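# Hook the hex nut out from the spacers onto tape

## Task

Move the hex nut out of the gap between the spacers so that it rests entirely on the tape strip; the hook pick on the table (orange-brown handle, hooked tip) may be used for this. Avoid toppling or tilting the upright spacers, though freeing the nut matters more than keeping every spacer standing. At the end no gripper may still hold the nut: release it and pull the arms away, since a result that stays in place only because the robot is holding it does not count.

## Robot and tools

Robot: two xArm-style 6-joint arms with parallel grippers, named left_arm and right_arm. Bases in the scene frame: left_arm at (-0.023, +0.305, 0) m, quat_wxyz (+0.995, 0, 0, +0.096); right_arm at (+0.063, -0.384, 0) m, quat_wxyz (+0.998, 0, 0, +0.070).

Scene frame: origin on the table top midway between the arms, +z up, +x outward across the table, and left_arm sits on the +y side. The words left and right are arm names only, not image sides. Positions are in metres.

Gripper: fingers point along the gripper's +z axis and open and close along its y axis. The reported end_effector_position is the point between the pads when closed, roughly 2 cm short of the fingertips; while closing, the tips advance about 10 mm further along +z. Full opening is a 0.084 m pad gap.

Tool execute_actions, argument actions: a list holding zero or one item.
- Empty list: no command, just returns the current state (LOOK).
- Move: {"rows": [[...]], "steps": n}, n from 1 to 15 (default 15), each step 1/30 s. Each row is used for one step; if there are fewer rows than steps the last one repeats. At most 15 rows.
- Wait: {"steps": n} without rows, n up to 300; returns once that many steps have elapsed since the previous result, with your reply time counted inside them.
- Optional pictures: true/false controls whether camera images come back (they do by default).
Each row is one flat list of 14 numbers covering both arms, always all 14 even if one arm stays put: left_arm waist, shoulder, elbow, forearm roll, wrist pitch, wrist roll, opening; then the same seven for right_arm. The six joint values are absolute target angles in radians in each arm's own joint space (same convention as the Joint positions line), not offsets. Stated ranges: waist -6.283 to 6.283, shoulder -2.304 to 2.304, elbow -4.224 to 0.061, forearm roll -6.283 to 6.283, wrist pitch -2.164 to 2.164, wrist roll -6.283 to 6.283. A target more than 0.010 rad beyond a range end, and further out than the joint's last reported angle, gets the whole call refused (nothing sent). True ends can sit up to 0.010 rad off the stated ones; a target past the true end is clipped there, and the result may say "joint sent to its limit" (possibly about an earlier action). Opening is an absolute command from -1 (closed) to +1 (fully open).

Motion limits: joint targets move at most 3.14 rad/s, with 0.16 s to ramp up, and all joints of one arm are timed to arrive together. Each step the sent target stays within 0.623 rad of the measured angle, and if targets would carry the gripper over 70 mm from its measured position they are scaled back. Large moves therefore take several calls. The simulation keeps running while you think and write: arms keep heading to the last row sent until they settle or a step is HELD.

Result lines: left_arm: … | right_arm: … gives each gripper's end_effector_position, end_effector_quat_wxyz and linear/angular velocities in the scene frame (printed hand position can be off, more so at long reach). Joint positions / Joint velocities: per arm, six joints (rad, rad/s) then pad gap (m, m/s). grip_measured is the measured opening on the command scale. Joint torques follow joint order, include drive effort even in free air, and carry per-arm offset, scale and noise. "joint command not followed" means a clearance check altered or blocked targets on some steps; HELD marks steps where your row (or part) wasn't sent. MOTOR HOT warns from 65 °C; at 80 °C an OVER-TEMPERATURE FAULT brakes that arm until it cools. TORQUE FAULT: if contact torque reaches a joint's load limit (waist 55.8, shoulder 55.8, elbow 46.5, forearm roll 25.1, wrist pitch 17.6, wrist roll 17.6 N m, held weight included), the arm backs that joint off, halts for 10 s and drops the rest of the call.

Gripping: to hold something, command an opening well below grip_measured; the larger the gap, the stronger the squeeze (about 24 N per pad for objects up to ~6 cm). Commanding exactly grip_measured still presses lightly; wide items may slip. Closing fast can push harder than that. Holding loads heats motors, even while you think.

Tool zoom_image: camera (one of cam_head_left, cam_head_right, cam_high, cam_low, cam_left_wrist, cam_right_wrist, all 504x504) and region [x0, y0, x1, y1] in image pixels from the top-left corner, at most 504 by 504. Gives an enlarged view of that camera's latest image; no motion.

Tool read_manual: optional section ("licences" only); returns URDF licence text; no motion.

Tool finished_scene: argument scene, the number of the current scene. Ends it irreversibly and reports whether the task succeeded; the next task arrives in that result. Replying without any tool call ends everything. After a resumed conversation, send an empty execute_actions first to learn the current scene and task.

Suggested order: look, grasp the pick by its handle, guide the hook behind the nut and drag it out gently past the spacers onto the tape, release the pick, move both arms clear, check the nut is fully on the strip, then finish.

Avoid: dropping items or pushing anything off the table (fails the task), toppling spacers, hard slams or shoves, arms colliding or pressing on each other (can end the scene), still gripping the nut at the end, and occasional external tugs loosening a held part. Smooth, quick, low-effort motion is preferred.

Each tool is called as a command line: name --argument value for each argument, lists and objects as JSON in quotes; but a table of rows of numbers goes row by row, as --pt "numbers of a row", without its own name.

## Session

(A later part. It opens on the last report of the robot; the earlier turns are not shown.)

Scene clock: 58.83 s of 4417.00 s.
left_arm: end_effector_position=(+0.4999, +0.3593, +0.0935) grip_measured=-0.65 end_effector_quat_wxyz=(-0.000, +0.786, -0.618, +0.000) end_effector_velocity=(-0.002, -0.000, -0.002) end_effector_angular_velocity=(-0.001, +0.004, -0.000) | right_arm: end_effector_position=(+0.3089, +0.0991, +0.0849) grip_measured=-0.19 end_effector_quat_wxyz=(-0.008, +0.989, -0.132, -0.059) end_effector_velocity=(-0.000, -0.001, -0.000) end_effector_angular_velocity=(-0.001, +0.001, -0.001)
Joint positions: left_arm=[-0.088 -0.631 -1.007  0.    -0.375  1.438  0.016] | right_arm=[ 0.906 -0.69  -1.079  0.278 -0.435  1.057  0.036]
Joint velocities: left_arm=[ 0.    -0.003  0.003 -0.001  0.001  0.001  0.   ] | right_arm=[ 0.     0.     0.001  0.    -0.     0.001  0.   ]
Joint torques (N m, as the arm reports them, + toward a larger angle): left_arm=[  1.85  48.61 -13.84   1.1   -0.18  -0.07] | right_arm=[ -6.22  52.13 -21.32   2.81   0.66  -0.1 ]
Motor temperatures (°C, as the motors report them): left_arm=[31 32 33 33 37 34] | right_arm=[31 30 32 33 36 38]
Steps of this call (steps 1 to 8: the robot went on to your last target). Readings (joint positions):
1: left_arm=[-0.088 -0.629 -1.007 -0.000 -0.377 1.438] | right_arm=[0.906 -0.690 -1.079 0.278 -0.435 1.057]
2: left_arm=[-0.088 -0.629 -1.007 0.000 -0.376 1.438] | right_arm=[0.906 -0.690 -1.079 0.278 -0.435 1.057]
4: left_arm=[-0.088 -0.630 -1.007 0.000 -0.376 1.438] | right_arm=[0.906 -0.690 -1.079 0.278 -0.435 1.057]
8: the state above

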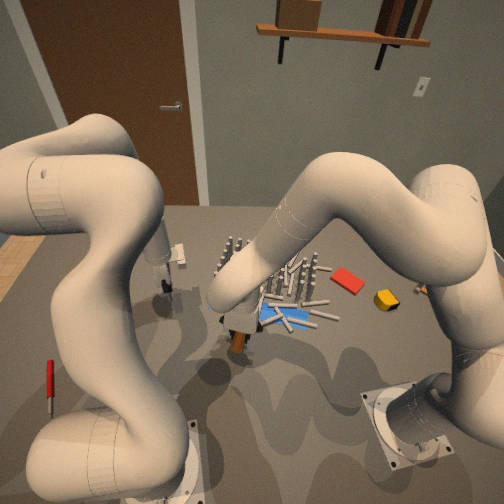

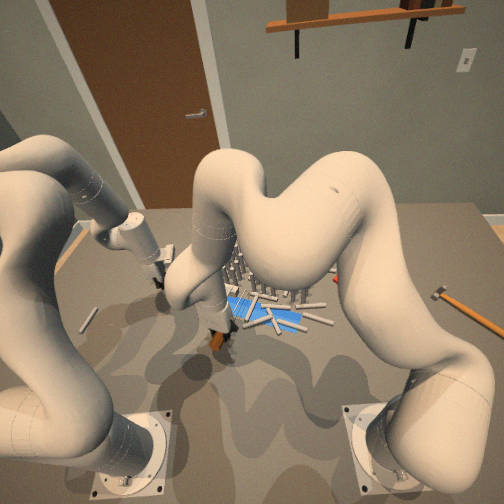

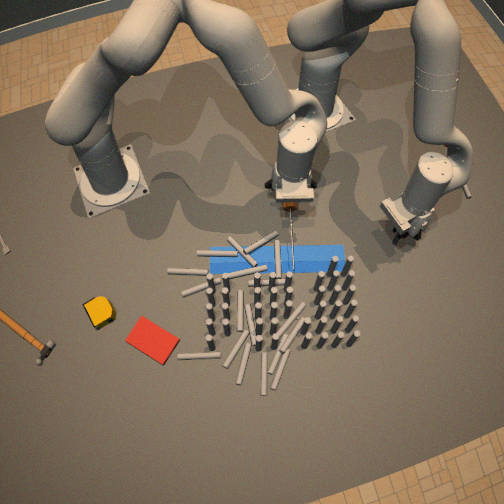

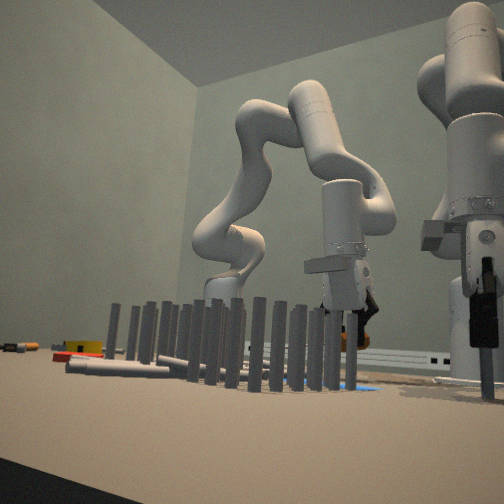

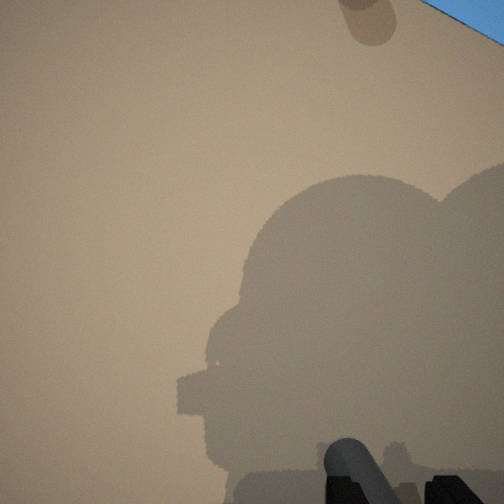

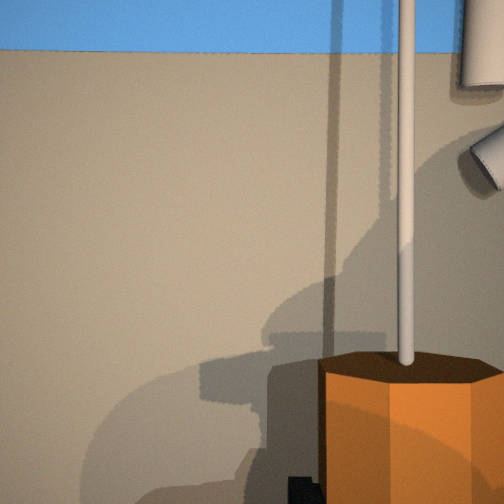

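Release the spacer, lift, and send the left camera back to its viewing pose.

execute_actions --actions '[{"rows": [[-0.0875,-0.6312,-1.0065,0,-0.3753,1.4376,0.3, 0.9064,-0.6897,-1.0790,0.2784,-0.4348,1.0570,-0.6]], "steps": 15}]' --pictures false

execute_actions --actions '[{"rows": [[-0.0875,-0.3656,-1.0538,0,-0.6882,1.4376,0.3, 0.9064,-0.6897,-1.0790,0.2784,-0.4348,1.0570,-0.6]], "steps": 13}]' --pictures false

execute_actions --actions '[{"rows": [[-0.5615,-0.724,-1.9305,0,-1.2065,3.0384,1, 0.9064,-0.6897,-1.0790,0.2784,-0.4348,1.0570,-0.6]], "steps": 15}]' --pictures false

execute_actions --actions '[{"steps": 25}]'

zoom_image --camera "cam_left_wrist" --region '[210, 260, 330, 380]'

Scene clock: 60.40 s of 4417.00 s.
left_arm: end_effector_position=(+0.4996, +0.3592, +0.0930) grip_measured=+0.29 end_effector_quat_wxyz=(+0.000, +0.786, -0.618, +0.000) end_effector_velocity=(+0.001, +0.000, +0.001) end_effector_angular_velocity=(+0.000, -0.001, +0.001) | right_arm: end_effector_position=(+0.3089, +0.0991, +0.0849) grip_measured=-0.19 end_effector_quat_wxyz=(-0.008, +0.989, -0.132, -0.059) end_effector_velocity=(-0.001, -0.001, -0.001) end_effector_angular_velocity=(-0.002, +0.002, -0.001)
Joint positions: left_arm=[-0.088 -0.631 -1.007 -0.    -0.375  1.438  0.056] | right_arm=[ 0.906 -0.69  -1.079  0.278 -0.435  1.057  0.036]
Joint velocities: left_arm=[-0.     0.    -0.001  0.001  0.    -0.002 -0.   ] | right_arm=[ 0.    -0.     0.002  0.001 -0.    -0.     0.   ]
Joint torques (N m, as the arm reports them, + toward a larger angle): left_arm=[ -0.38  49.36 -14.52   1.09  -0.2    0.07] | right_arm=[ -7.49  53.21 -20.99   2.92   0.56  -0.07]
Motor temperatures (°C, as the motors report them): left_arm=[31 32 33 33 37 34] | right_arm=[31 30 32 33 36 38]
Steps of this call (steps 1 to 15: the robot went on to your last target; steps 16 to 32: nothing new was sent; steps 33 to 47: all 15 steps of this action). Readings (joint positions):
33: left_arm=[-0.087 -0.631 -1.007 -0.000 -0.375 1.438] | right_arm=[0.906 -0.690 -1.079 0.278 -0.435 1.057]
34: left_arm=[-0.087 -0.631 -1.007 -0.000 -0.375 1.438] | right_arm=[0.906 -0.690 -1.079 0.278 -0.435 1.057]
36: left_arm=[-0.088 -0.631 -1.007 0.000 -0.375 1.438] | right_arm=[0.906 -0.690 -1.079 0.278 -0.435 1.057]
40: left_arm=[-0.088 -0.631 -1.007 0.000 -0.375 1.438] | right_arm=[0.906 -0.690 -1.079 0.278 -0.435 1.057]
47: the state above

Scene clock: 60.83 s of 4417.00 s.
left_arm: end_effector_position=(+0.5018, +0.3595, +0.2475) grip_measured=+0.29 end_effector_quat_wxyz=(-0.002, +0.786, -0.618, +0.002) end_effector_velocity=(-0.028, -0.003, +0.066) end_effector_angular_velocity=(-0.006, +0.053, +0.001) | right_arm: end_effector_position=(+0.3089, +0.0991, +0.0849) grip_measured=-0.19 end_effector_quat_wxyz=(-0.008, +0.989, -0.132, -0.059) end_effector_velocity=(-0.000, -0.001, -0.000) end_effector_angular_velocity=(-0.001, +0.001, -0.002)
Joint positions: left_arm=[-0.087 -0.371 -1.055  0.    -0.679  1.438  0.056] | right_arm=[ 0.906 -0.69  -1.079  0.278 -0.435  1.057  0.036]
Joint velocities: left_arm=[-0.     0.123 -0.004 -0.    -0.181 -0.001 -0.   ] | right_arm=[-0.    -0.     0.001  0.    -0.     0.002  0.   ]
Joint torques (N m, as the arm reports them, + toward a larger angle): left_arm=[ -1.82  16.8  -11.71   0.41   0.21  -0.14] | right_arm=[ -5.4   52.12 -20.58   2.75   0.62  -0.01]
Motor temperatures (°C, as the motors report them): left_arm=[31 32 33 33 37 34] | right_arm=[31 30 32 33 36 38]
Steps of this call (steps 1 to 13: all 13 steps of this action). Readings (joint positions):
1: left_arm=[-0.088 -0.631 -1.007 -0.000 -0.376 1.438] | right_arm=[0.906 -0.690 -1.079 0.278 -0.435 1.057]
2: left_arm=[-0.088 -0.627 -1.007 -0.000 -0.382 1.438] | right_arm=[0.906 -0.690 -1.079 0.278 -0.435 1.057]
4: left_arm=[-0.088 -0.584 -1.012 -0.000 -0.437 1.438] | right_arm=[0.906 -0.690 -1.079 0.278 -0.435 1.057]
8: left_arm=[-0.088 -0.468 -1.036 0.000 -0.568 1.438] | right_arm=[0.906 -0.690 -1.079 0.278 -0.435 1.057]
13: the state above

Scene clock: 61.33 s of 4417.00 s.
left_arm: end_effector_position=(+0.5999, +0.1993, +0.3155) grip_measured=+1.00 end_effector_quat_wxyz=(-0.018, -0.506, +0.862, +0.015) end_effector_velocity=(+0.184, -0.354, +0.210) end_effector_angular_velocity=(-0.084, -0.108, -1.836) | right_arm: end_effector_position=(+0.3089, +0.0991, +0.0849) grip_measured=-0.19 end_effector_quat_wxyz=(-0.008, +0.989, -0.132, -0.059) end_effector_velocity=(+0.000, +0.000, -0.000) end_effector_angular_velocity=(+0.000, -0.000, +0.000)
Joint positions: left_arm=[-0.359 -0.574 -1.51  -0.    -0.983  1.913  0.084] | right_arm=[ 0.906 -0.69  -1.079  0.278 -0.435  1.057  0.036]
Joint velocities: left_arm=[-0.503 -0.373 -1.045 -0.003 -0.553  1.336 -0.   ] | right_arm=[-0. -0.  0. -0.  0. -0.  0.]
Joint torques (N m, as the arm reports them, + toward a larger angle): left_arm=[ -1.83  54.57 -19.74   0.68  -0.68  -0.04] | right_arm=[ -7.09  52.53 -21.35   2.78   0.61  -0.02]
Motor temperatures (°C, as the motors report them): left_arm=[31 32 33 33 37 34] | right_arm=[31 30 32 33 36 38]
Steps of this call (steps 1 to 15: all 15 steps of this action). Readings (joint positions):
1: left_arm=[-0.088 -0.369 -1.055 0.000 -0.683 1.438] | right_arm=[0.906 -0.690 -1.079 0.278 -0.435 1.057]
2: left_arm=[-0.091 -0.372 -1.059 0.000 -0.691 1.445] | right_arm=[0.906 -0.690 -1.079 0.278 -0.435 1.057]
4: left_arm=[-0.131 -0.404 -1.112 0.000 -0.737 1.499] | right_arm=[0.906 -0.690 -1.079 0.278 -0.435 1.057]
8: left_arm=[-0.231 -0.479 -1.257 -0.000 -0.843 1.643] | right_arm=[0.906 -0.690 -1.079 0.278 -0.435 1.057]
15: the state above

Scene clock: 62.17 s of 4417.00 s.
left_arm: end_effector_position=(+0.6384, +0.0483, +0.3999) grip_measured=+1.00 end_effector_quat_wxyz=(-0.000, +0.132, +0.991, +0.000) end_effector_velocity=(+0.000, -0.002, +0.000) end_effector_angular_velocity=(-0.002, -0.000, -0.006) | right_arm: end_effector_position=(+0.3089, +0.0991, +0.0849) grip_measured=-0.19 end_effector_quat_wxyz=(-0.008, +0.989, -0.132, -0.059) end_effector_velocity=(+0.000, +0.000, -0.000) end_effector_angular_velocity=(+0.001, -0.001, +0.001)
Joint positions: left_arm=[-0.561 -0.724 -1.93   0.    -1.206  3.038  0.084] | right_arm=[ 0.906 -0.69  -1.079  0.278 -0.435  1.057  0.036]
Joint velocities: left_arm=[-0.002 -0.002 -0.003 -0.002 -0.     0.005  0.   ] | right_arm=[ 0.     0.     0.    -0.     0.001 -0.001 -0.   ]
Joint torques (N m, as the arm reports them, + toward a larger angle): left_arm=[ -2.28  59.47 -20.42   0.84  -0.45   0.01] | right_arm=[ -6.97  53.21 -20.82   2.67   0.66  -0.21]
Motor temperatures (°C, as the motors report them): left_arm=[31 32 33 33 37 34] | right_arm=[31 30 32 33 36 38]
Steps of this call (steps 1 to 25: the robot went on to your last target). Readings (joint positions):
1: left_arm=[-0.376 -0.586 -1.545 -0.000 -1.001 1.959] | right_arm=[0.906 -0.690 -1.079 0.278 -0.435 1.057]
2: left_arm=[-0.392 -0.598 -1.579 -0.000 -1.020 2.008] | right_arm=[0.906 -0.690 -1.079 0.278 -0.435 1.057]
4: left_arm=[-0.424 -0.622 -1.645 -0.000 -1.055 2.116] | right_arm=[0.906 -0.690 -1.079 0.278 -0.435 1.057]
8: left_arm=[-0.484 -0.667 -1.770 -0.000 -1.121 2.392] | right_arm=[0.906 -0.690 -1.079 0.278 -0.435 1.057]
25: the state above

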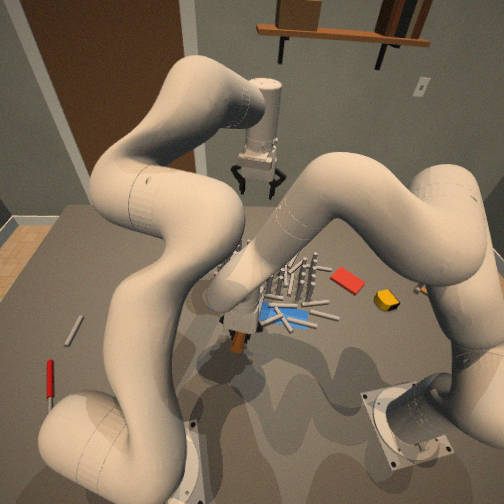

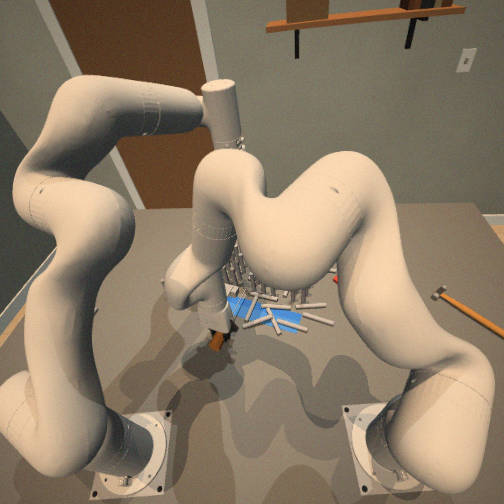

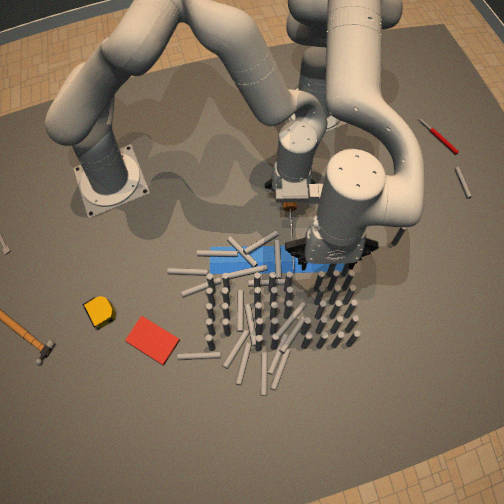

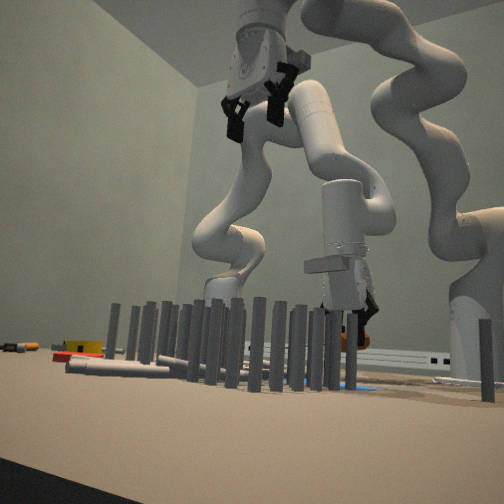

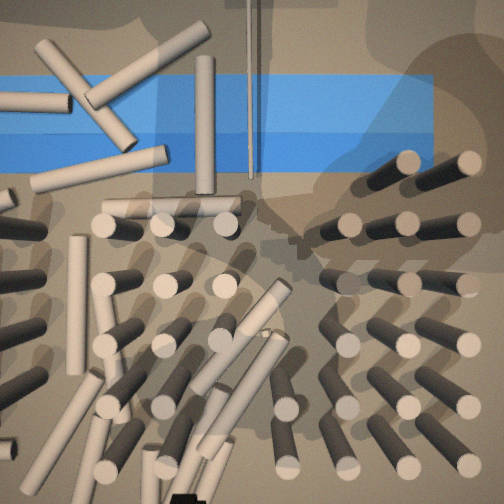

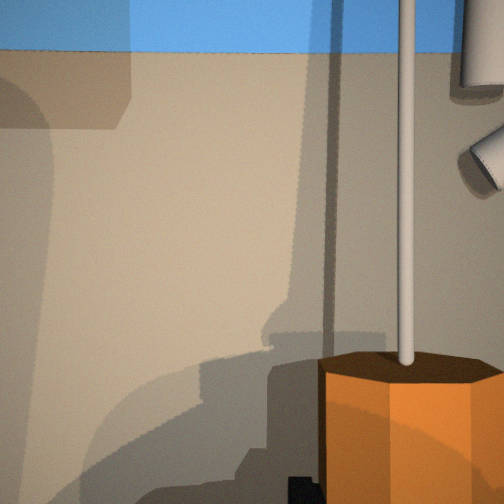

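Region (210, 260, 330, 380) of cam_left_wrist's 504x504 image, scaled by 4.200, with more detail than that image has.

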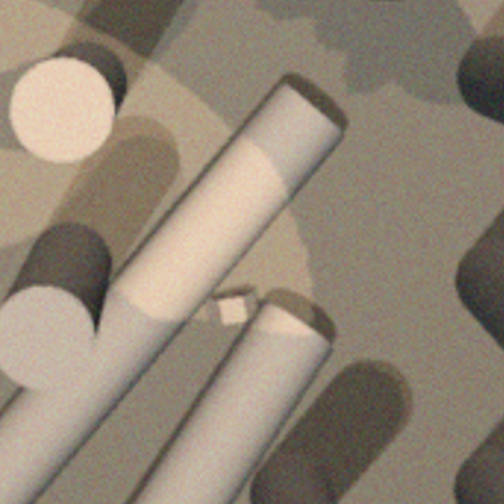

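execute_actions --actions '[{"rows": [[-0.5615,-0.724,-1.9305,0,-1.2065,3.0384,1, 0.7886,-0.7385,-1.1684,0.2406,-0.4861,0.9785,-0.6]], "steps": 11}]' --pictures false

execute_actions --actions '[{"rows": [[-0.5615,-0.724,-1.9305,0,-1.2065,3.0384,1, 0.6994,-0.7907,-1.2646,0.2104,-0.5377,0.9210,-0.6]], "steps": 13}]' --pictures false

execute_actions --actions '[{"rows": [[-0.5615,-0.724,-1.9305,0,-1.2065,3.0384,1, 0.6994,-0.8394,-1.2722,0.2261,-0.4976,0.9030,-0.6]], "steps": 15}]'

zoom_image --camera "cam_left_wrist" --region '[210, 260, 330, 380]'

Scene clock: 68.03 s of 4417.00 s.
left_arm: end_effector_position=(+0.6384, +0.0480, +0.4001) grip_measured=+1.00 end_effector_quat_wxyz=(-0.000, +0.133, +0.991, -0.000) end_effector_velocity=(+0.000, +0.001, -0.000) end_effector_angular_velocity=(+0.001, -0.000, -0.001) | right_arm: end_effector_position=(+0.3785, +0.0862, +0.0849) grip_measured=-0.19 end_effector_quat_wxyz=(-0.008, +0.989, -0.132, -0.059) end_effector_velocity=(-0.001, +0.001, +0.001) end_effector_angular_velocity=(-0.003, +0.004, +0.014)
Joint positions: left_arm=[-0.561 -0.724 -1.931  0.    -1.207  3.038  0.084] | right_arm=[ 0.79  -0.738 -1.168  0.241 -0.486  0.979  0.036]
Joint velocities: left_arm=[ 0.    -0.    -0.     0.001 -0.     0.001 -0.   ] | right_arm=[ 0.002 -0.    -0.005 -0.002 -0.011 -0.01   0.   ]
Joint torques (N m, as the arm reports them, + toward a larger angle): left_arm=[ -0.31  62.68 -20.34   1.3   -0.43   0.  ] | right_arm=[ -6.64  54.72 -22.09   2.64   0.67  -0.02]
Motor temperatures (°C, as the motors report them): left_arm=[31 32 33 33 37 34] | right_arm=[31 30 32 33 36 38]
Steps of this call (steps 1 to 30: the robot went on to your last target; steps 31 to 90: nothing new was sent; then 2.50 s passed at rest; steps 91 to 101: all 11 steps of this action). Readings (joint positions):
91: left_arm=[-0.562 -0.724 -1.930 0.000 -1.207 3.038] | right_arm=[0.906 -0.690 -1.079 0.278 -0.435 1.057]
92: left_arm=[-0.562 -0.724 -1.931 -0.000 -1.207 3.038] | right_arm=[0.902 -0.692 -1.083 0.276 -0.439 1.052]
94: left_arm=[-0.562 -0.724 -1.930 0.000 -1.207 3.038] | right_arm=[0.855 -0.712 -1.121 0.261 -0.460 1.019]
98: left_arm=[-0.561 -0.724 -1.931 -0.000 -1.206 3.038] | right_arm=[0.791 -0.737 -1.166 0.242 -0.483 0.982]
101: the state above

Scene clock: 68.47 s of 4417.00 s.
left_arm: end_effector_position=(+0.6384, +0.0480, +0.4001) grip_measured=+1.00 end_effector_quat_wxyz=(-0.000, +0.133, +0.991, -0.000) end_effector_velocity=(+0.000, +0.000, -0.002) end_effector_angular_velocity=(+0.001, +0.002, +0.001) | right_arm: end_effector_position=(+0.4377, +0.0750, +0.0850) grip_measured=-0.19 end_effector_quat_wxyz=(-0.008, +0.989, -0.132, -0.060) end_effector_velocity=(+0.002, -0.002, -0.000) end_effector_angular_velocity=(-0.001, +0.000, -0.001)
Joint positions: left_arm=[-0.562 -0.724 -1.93   0.    -1.206  3.038  0.084] | right_arm=[ 0.701 -0.79  -1.264  0.211 -0.538  0.921  0.036]
Joint velocities: left_arm=[ 0.001 -0.003 -0.001 -0.     0.     0.    -0.   ] | right_arm=[-0.004 -0.001 -0.001 -0.001 -0.001 -0.002 -0.   ]
Joint torques (N m, as the arm reports them, + toward a larger angle): left_arm=[ -1.77  60.04 -20.14   1.4   -0.37  -0.42] | right_arm=[ -6.08  57.94 -22.63   3.     0.56   0.06]
Motor temperatures (°C, as the motors report them): left_arm=[31 32 33 33 37 34] | right_arm=[31 30 32 33 36 38]
Steps of this call (steps 1 to 13: all 13 steps of this action). Readings (joint positions):
1: left_arm=[-0.562 -0.724 -1.931 0.000 -1.207 3.038] | right_arm=[0.790 -0.738 -1.168 0.241 -0.486 0.979]
2: left_arm=[-0.562 -0.724 -1.930 -0.000 -1.207 3.038] | right_arm=[0.786 -0.741 -1.174 0.239 -0.491 0.975]
4: left_arm=[-0.562 -0.724 -1.930 -0.000 -1.207 3.038] | right_arm=[0.745 -0.766 -1.219 0.225 -0.515 0.947]
8: left_arm=[-0.561 -0.724 -1.931 -0.000 -1.207 3.038] | right_arm=[0.701 -0.790 -1.262 0.211 -0.535 0.923]
13: the state above

Scene clock: 68.97 s of 4417.00 s.
left_arm: end_effector_position=(+0.6384, +0.0480, +0.4001) grip_measured=+1.00 end_effector_quat_wxyz=(-0.000, +0.133, +0.991, -0.000) end_effector_velocity=(+0.000, +0.000, +0.000) end_effector_angular_velocity=(+0.002, -0.001, -0.002) | right_arm: end_effector_position=(+0.4384, +0.0748, +0.0582) grip_measured=-0.19 end_effector_quat_wxyz=(-0.008, +0.989, -0.132, -0.059) end_effector_velocity=(-0.001, -0.001, -0.002) end_effector_angular_velocity=(-0.003, +0.003, -0.000)
Joint positions: left_arm=[-0.562 -0.724 -1.93  -0.    -1.207  3.038  0.084] | right_arm=[ 0.699 -0.839 -1.272  0.226 -0.498  0.903  0.036]
Joint velocities: left_arm=[-0.001 -0.    -0.001  0.003 -0.     0.    -0.   ] | right_arm=[-0.    -0.003  0.002  0.001  0.    -0.001  0.   ]
Joint torques (N m, as the arm reports them, + toward a larger angle): left_arm=[ -0.85  61.54 -19.27   0.77  -0.35  -0.07] | right_arm=[ -6.72  59.43 -21.88   2.92   0.59  -0.14]
Motor temperatures (°C, as the motors report them): left_arm=[31 32 33 33 37 34] | right_arm=[31 30 32 33 36 38]
Steps of this call (steps 1 to 15: all 15 steps of this action). Readings (joint positions):
1: left_arm=[-0.562 -0.724 -1.930 -0.000 -1.206 3.038] | right_arm=[0.700 -0.791 -1.264 0.211 -0.537 0.921]
2: left_arm=[-0.562 -0.724 -1.930 -0.000 -1.206 3.038] | right_arm=[0.700 -0.795 -1.266 0.213 -0.532 0.919]
4: left_arm=[-0.562 -0.724 -1.930 0.000 -1.207 3.038] | right_arm=[0.700 -0.822 -1.271 0.221 -0.510 0.909]
8: left_arm=[-0.562 -0.724 -1.930 0.000 -1.207 3.038] | right_arm=[0.700 -0.840 -1.271 0.226 -0.499 0.904]
15: the state above

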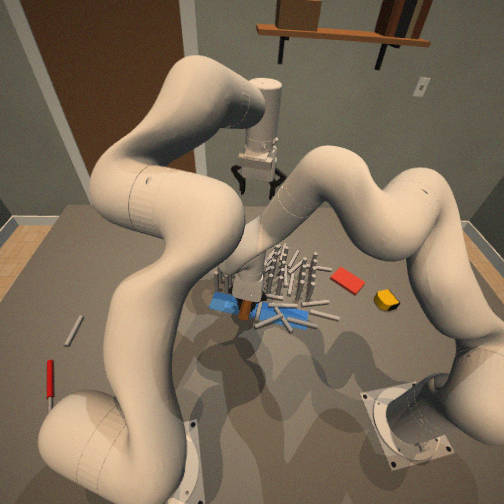

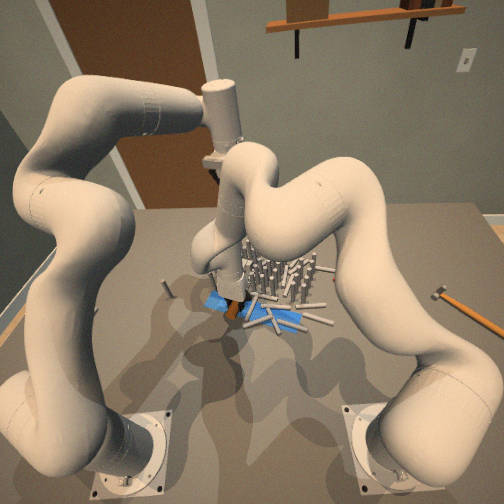

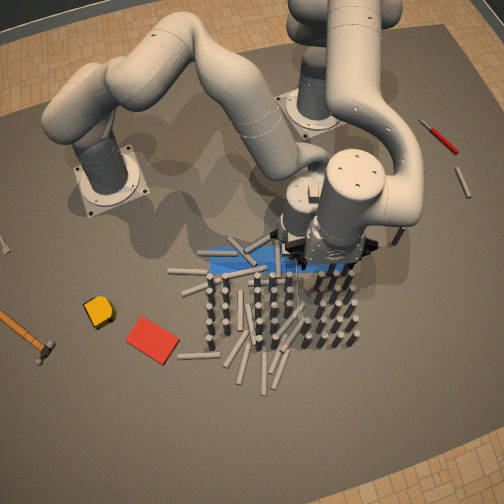

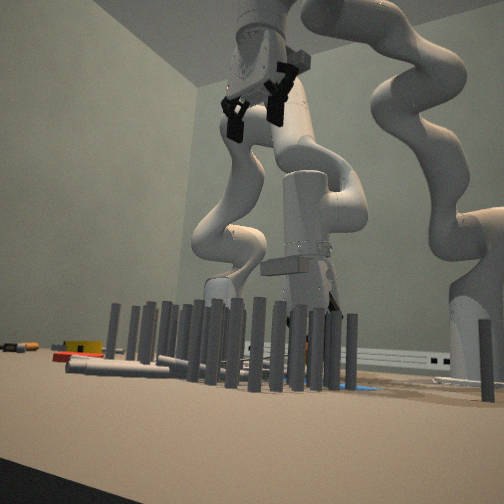

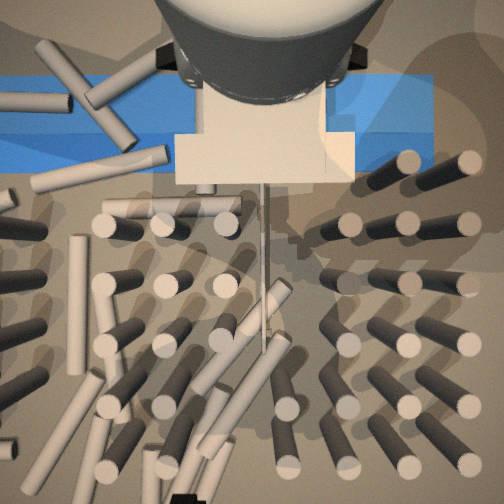

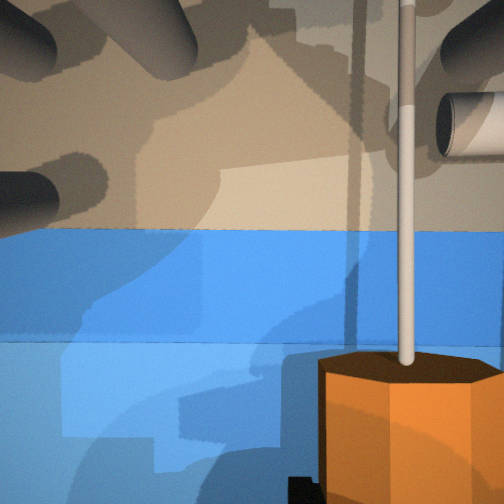

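Region (210, 260, 330, 380) of cam_left_wrist's 504x504 image, scaled by 4.200, with more detail than that image has.

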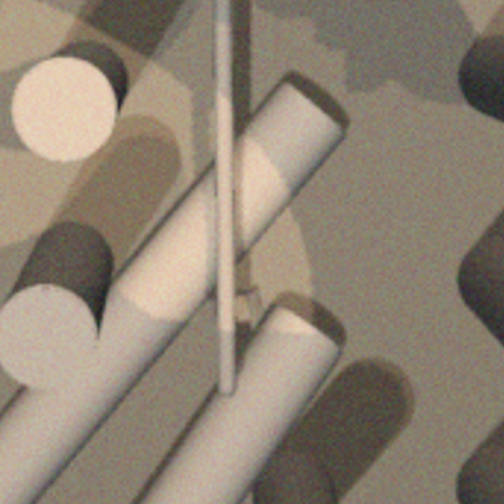

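execute_actions --actions '[{"rows": [[-0.5615,-0.724,-1.9305,0,-1.2065,3.0384,1, 0.7076,-0.8418,-1.2769,0.2264,-0.4990,0.9111,-0.6],[-0.5615,-0.724,-1.9305,0,-1.2065,3.0384,1, 0.7076,-0.8418,-1.2769,0.2264,-0.4990,0.9111,-0.6],[-0.5615,-0.724,-1.9305,0,-1.2065,3.0384,1, 0.7076,-0.8418,-1.2769,0.2264,-0.4990,0.9111,-0.6],[-0.5615,-0.724,-1.9305,0,-1.2065,3.0384,1, 0.7076,-0.8418,-1.2769,0.2264,-0.4990,0.9111,-0.6],[-0.5615,-0.724,-1.9305,0,-1.2065,3.0384,1, 0.7157,-0.8443,-1.2816,0.2267,-0.5005,0.9192,-0.6],[-0.5615,-0.724,-1.9305,0,-1.2065,3.0384,1, 0.7157,-0.8443,-1.2816,0.2267,-0.5005,0.9192,-0.6],[-0.5615,-0.724,-1.9305,0,-1.2065,3.0384,1, 0.7157,-0.8443,-1.2816,0.2267,-0.5005,0.9192,-0.6],[-0.5615,-0.724,-1.9305,0,-1.2065,3.0384,1, 0.7157,-0.8443,-1.2816,0.2267,-0.5005,0.9192,-0.6],[-0.5615,-0.724,-1.9305,0,-1.2065,3.0384,1, 0.7239,-0.8467,-1.2863,0.2270,-0.5019,0.9273,-0.6]], "steps": 15}]'

zoom_image --camera "cam_left_wrist" --region '[210, 260, 330, 380]'

Scene clock: 70.80 s of 4417.00 s.
left_arm: end_effector_position=(+0.6384, +0.0480, +0.4001) grip_measured=+1.00 end_effector_quat_wxyz=(-0.000, +0.133, +0.991, -0.000) end_effector_velocity=(-0.000, -0.001, +0.001) end_effector_angular_velocity=(-0.004, -0.000, +0.001) | right_arm: end_effector_position=(+0.4299, +0.0874, +0.0580) grip_measured=-0.19 end_effector_quat_wxyz=(-0.008, +0.989, -0.132, -0.059) end_effector_velocity=(-0.000, +0.001, -0.000) end_effector_angular_velocity=(+0.000, +0.000, -0.006)
Joint positions: left_arm=[-0.562 -0.724 -1.93   0.    -1.207  3.038  0.084] | right_arm=[ 0.724 -0.847 -1.286  0.227 -0.502  0.927  0.036]
Joint velocities: left_arm=[-0.     0.    -0.001 -0.004  0.     0.    -0.   ] | right_arm=[ 0.002 -0.001 -0.002  0.001 -0.     0.007  0.   ]
Joint torques (N m, as the arm reports them, + toward a larger angle): left_arm=[  0.22  62.   -20.49   1.11  -0.56   0.05] | right_arm=[ -7.23  60.33 -21.82   3.01   0.57  -0.11]
Motor temperatures (°C, as the motors report them): left_arm=[31 32 33 33 37 34] | right_arm=[31 30 32 33 36 38]
Steps of this call (steps 1 to 15: the robot went on to your last target; steps 16 to 40: nothing new was sent; steps 41 to 55: all 15 steps of this action). Readings (joint positions):
41: left_arm=[-0.561 -0.724 -1.931 -0.000 -1.206 3.038] | right_arm=[0.700 -0.839 -1.272 0.226 -0.498 0.903]
42: left_arm=[-0.562 -0.724 -1.930 0.000 -1.206 3.038] | right_arm=[0.701 -0.840 -1.273 0.226 -0.498 0.905]
44: left_arm=[-0.562 -0.724 -1.930 0.000 -1.207 3.038] | right_arm=[0.706 -0.841 -1.276 0.226 -0.499 0.909]
48: left_arm=[-0.561 -0.724 -1.931 0.000 -1.207 3.038] | right_arm=[0.714 -0.844 -1.280 0.227 -0.500 0.917]
55: the state above

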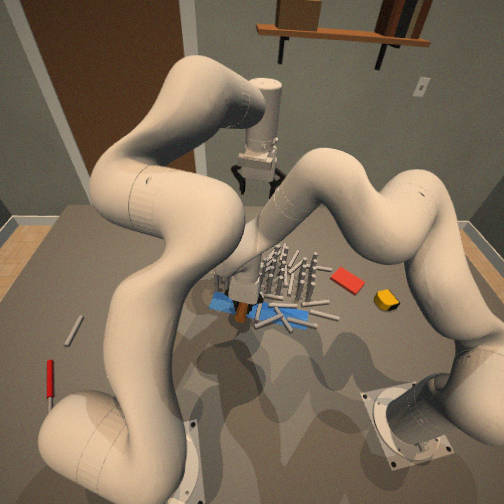

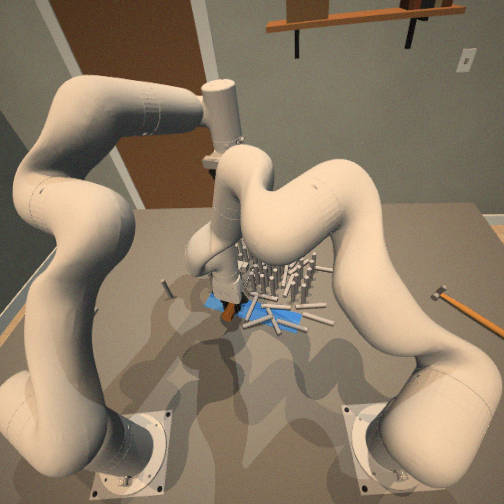

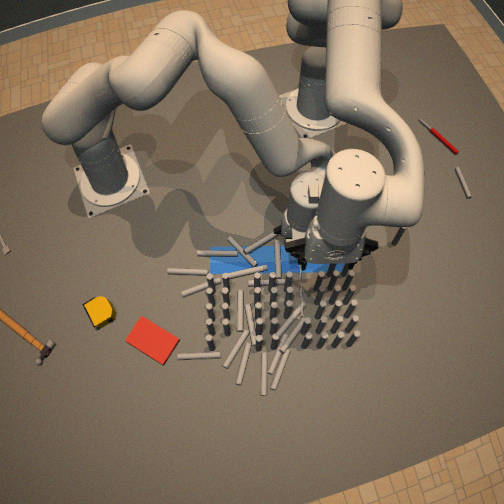

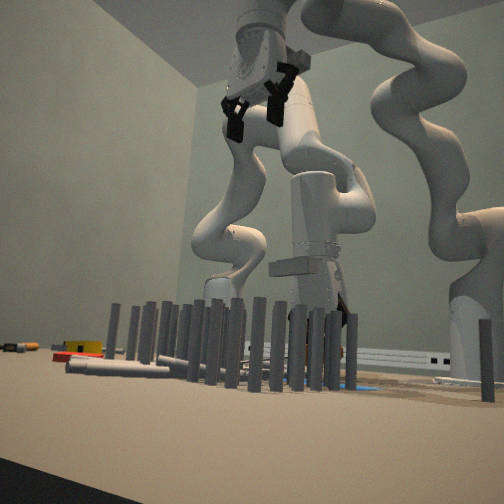

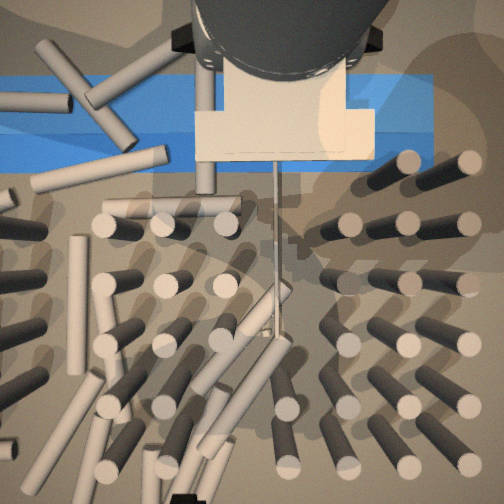

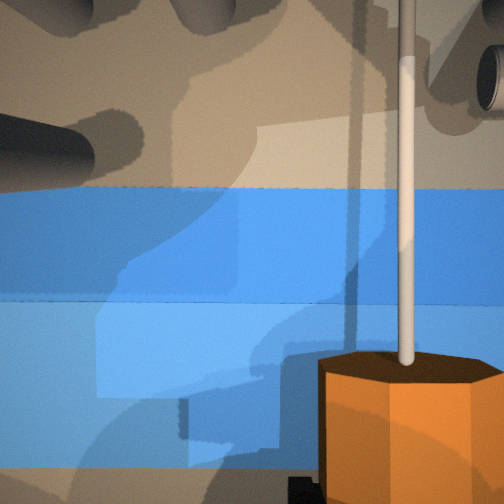

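Region (210, 260, 330, 380) of cam_left_wrist's 504x504 image, scaled by 4.200, with more detail than that image has.

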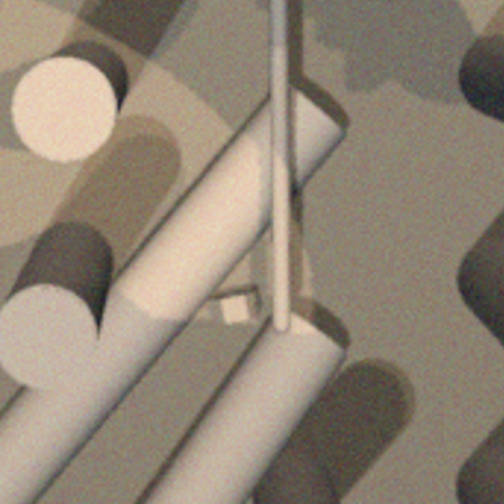

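execute_actions --actions '[{"rows": [[-0.5615,-0.724,-1.9305,0,-1.2065,3.0384,1, 0.7239,-0.7980,-1.2786,0.2111,-0.5419,0.9454,-0.6]], "steps": 10}]' --pictures false

execute_actions --actions '[{"rows": [[-0.5615,-0.724,-1.9305,0,-1.2065,3.0384,1, 0.7084,-0.7885,-1.2605,0.2124,-0.5350,0.9280,-0.6]], "steps": 10}]' --pictures false

execute_actions --actions '[{"rows": [[-0.5615,-0.724,-1.9305,0,-1.2065,3.0384,1, 0.7084,-0.8372,-1.2682,0.2283,-0.4950,0.9099,-0.6]], "steps": 15}]'

zoom_image --camera "cam_left_wrist" --region '[210, 260, 330, 380]'

Scene clock: 73.67 s of 4417.00 s.
left_arm: end_effector_position=(+0.6384, +0.0480, +0.4001) grip_measured=+1.00 end_effector_quat_wxyz=(-0.000, +0.133, +0.991, -0.000) end_effector_velocity=(+0.000, +0.000, +0.001) end_effector_angular_velocity=(-0.001, -0.001, +0.002) | right_arm: end_effector_position=(+0.4298, +0.0874, +0.0848) grip_measured=-0.19 end_effector_quat_wxyz=(-0.008, +0.989, -0.132, -0.059) end_effector_velocity=(-0.006, -0.006, -0.007) end_effector_angular_velocity=(-0.016, +0.015, -0.001)
Joint positions: left_arm=[-0.561 -0.724 -1.93   0.    -1.207  3.038  0.084] | right_arm=[ 0.724 -0.799 -1.279  0.211 -0.542  0.945  0.036]
Joint velocities: left_arm=[ 0.     0.001 -0.    -0.    -0.    -0.002 -0.   ] | right_arm=[-0.    -0.008  0.008 -0.    -0.006  0.002 -0.   ]
Joint torques (N m, as the arm reports them, + toward a larger angle): left_arm=[ -0.64  59.85 -19.31   0.74  -0.45  -0.07] | right_arm=[ -6.65  60.72 -23.19   2.63   0.62  -0.15]
Motor temperatures (°C, as the motors report them): left_arm=[31 32 33 33 37 34] | right_arm=[31 30 32 33 36 38]
Steps of this call (steps 1 to 15: the robot went on to your last target; steps 16 to 76: nothing new was sent; steps 77 to 86: all 10 steps of this action). Readings (joint positions):
77: left_arm=[-0.562 -0.724 -1.931 -0.000 -1.206 3.038] | right_arm=[0.724 -0.847 -1.286 0.227 -0.502 0.927]
78: left_arm=[-0.562 -0.724 -1.930 0.000 -1.206 3.038] | right_arm=[0.724 -0.842 -1.285 0.225 -0.507 0.930]
80: left_arm=[-0.562 -0.724 -1.930 0.000 -1.207 3.038] | right_arm=[0.724 -0.815 -1.280 0.216 -0.529 0.940]
84: left_arm=[-0.562 -0.724 -1.930 -0.000 -1.206 3.038] | right_arm=[0.724 -0.798 -1.280 0.211 -0.541 0.945]
86: the state above

Scene clock: 74.00 s of 4417.00 s.
left_arm: end_effector_position=(+0.6384, +0.0480, +0.4001) grip_measured=+1.00 end_effector_quat_wxyz=(-0.000, +0.133, +0.991, -0.000) end_effector_velocity=(+0.000, +0.000, -0.000) end_effector_angular_velocity=(-0.000, +0.001, +0.001) | right_arm: end_effector_position=(+0.4334, +0.0774, +0.0849) grip_measured=-0.19 end_effector_quat_wxyz=(-0.008, +0.989, -0.132, -0.059) end_effector_velocity=(-0.001, -0.000, -0.000) end_effector_angular_velocity=(-0.000, +0.001, +0.002)
Joint positions: left_arm=[-0.562 -0.724 -1.93   0.    -1.207  3.038  0.084] | right_arm=[ 0.709 -0.789 -1.261  0.212 -0.535  0.928  0.036]
Joint velocities: left_arm=[ 0.    -0.     0.    -0.001 -0.    -0.    -0.   ] | right_arm=[ 0.001  0.001  0.002  0.001  0.    -0.002 -0.   ]
Joint torques (N m, as the arm reports them, + toward a larger angle): left_arm=[  0.4   60.78 -19.94   1.59  -0.36  -0.04] | right_arm=[ -6.16  57.67 -22.71   2.98   0.65  -0.02]
Motor temperatures (°C, as the motors report them): left_arm=[31 32 33 33 37 34] | right_arm=[31 30 32 33 36 38]
Steps of this call (steps 1 to 10: all 10 steps of this action). Readings (joint positions):
1: left_arm=[-0.561 -0.724 -1.931 0.000 -1.206 3.038] | right_arm=[0.724 -0.799 -1.278 0.211 -0.542 0.945]
2: left_arm=[-0.562 -0.724 -1.930 0.000 -1.207 3.038] | right_arm=[0.721 -0.797 -1.274 0.212 -0.540 0.941]
4: left_arm=[-0.562 -0.724 -1.930 -0.000 -1.206 3.038] | right_arm=[0.712 -0.791 -1.265 0.212 -0.537 0.933]
8: left_arm=[-0.562 -0.724 -1.930 -0.000 -1.207 3.038] | right_arm=[0.708 -0.789 -1.261 0.212 -0.535 0.928]
10: the state above

Scene clock: 74.50 s of 4417.00 s.
left_arm: end_effector_position=(+0.6384, +0.0480, +0.4001) grip_measured=+1.00 end_effector_quat_wxyz=(-0.000, +0.133, +0.991, -0.000) end_effector_velocity=(-0.000, -0.000, +0.001) end_effector_angular_velocity=(-0.001, -0.000, -0.002) | right_arm: end_effector_position=(+0.4336, +0.0775, +0.0583) grip_measured=-0.19 end_effector_quat_wxyz=(-0.008, +0.989, -0.132, -0.059) end_effector_velocity=(-0.001, -0.001, -0.002) end_effector_angular_velocity=(-0.003, +0.002, +0.001)
Joint positions: left_arm=[-0.561 -0.724 -1.931  0.    -1.207  3.038  0.084] | right_arm=[ 0.708 -0.837 -1.268  0.228 -0.495  0.91   0.036]
Joint velocities: left_arm=[-0.     0.001  0.001 -0.    -0.     0.002  0.   ] | right_arm=[-0.    -0.002  0.001 -0.    -0.    -0.    -0.   ]
Joint torques (N m, as the arm reports them, + toward a larger angle): left_arm=[ -1.58  61.09 -20.25   1.04  -0.3    0.09] | right_arm=[ -5.79  57.88 -21.52   2.83   0.61  -0.04]
Motor temperatures (°C, as the motors report them): left_arm=[31 32 33 33 37 34] | right_arm=[31 30 32 33 36 38]
Steps of this call (steps 1 to 15: all 15 steps of this action). Readings (joint positions):
1: left_arm=[-0.562 -0.724 -1.930 0.000 -1.207 3.038] | right_arm=[0.709 -0.789 -1.261 0.212 -0.535 0.928]
2: left_arm=[-0.561 -0.724 -1.931 -0.000 -1.207 3.038] | right_arm=[0.709 -0.793 -1.262 0.214 -0.530 0.925]
4: left_arm=[-0.562 -0.724 -1.930 -0.000 -1.206 3.038] | right_arm=[0.709 -0.820 -1.267 0.223 -0.508 0.916]
8: left_arm=[-0.561 -0.724 -1.931 -0.000 -1.207 3.038] | right_arm=[0.708 -0.838 -1.267 0.228 -0.496 0.910]
15: the state above

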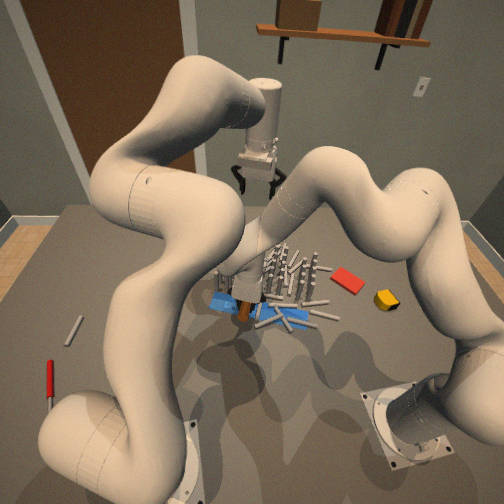

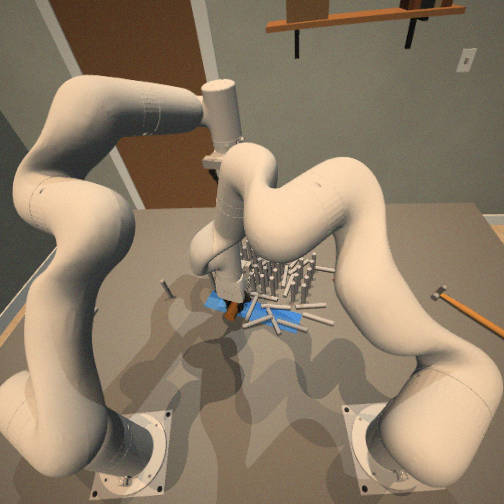

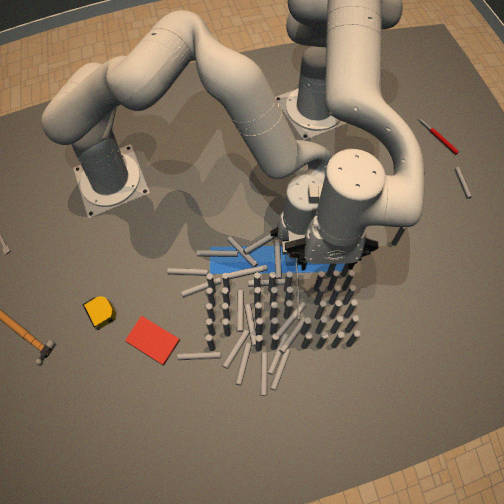

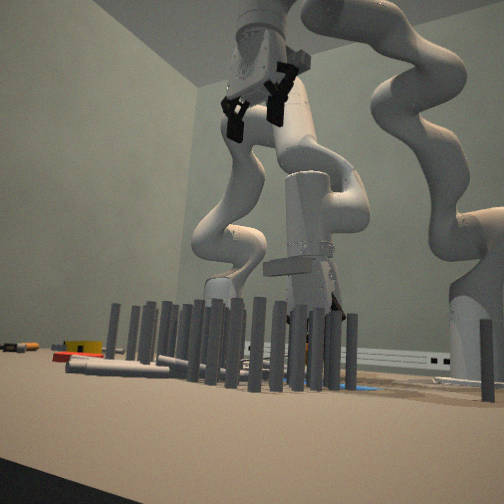

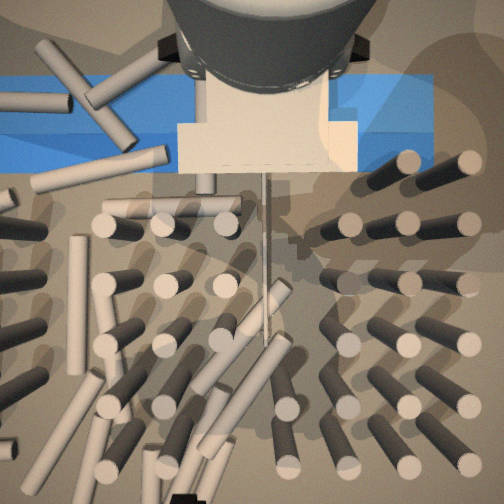

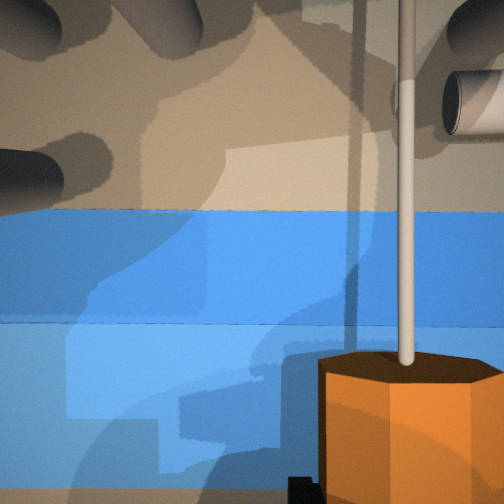

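Region (210, 260, 330, 380) of cam_left_wrist's 504x504 image, scaled by 4.200, with more detail than that image has.

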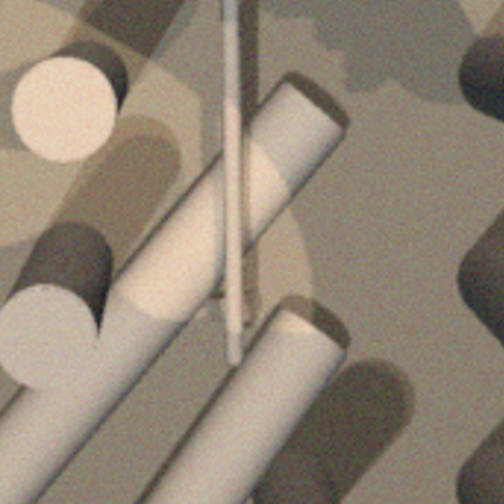

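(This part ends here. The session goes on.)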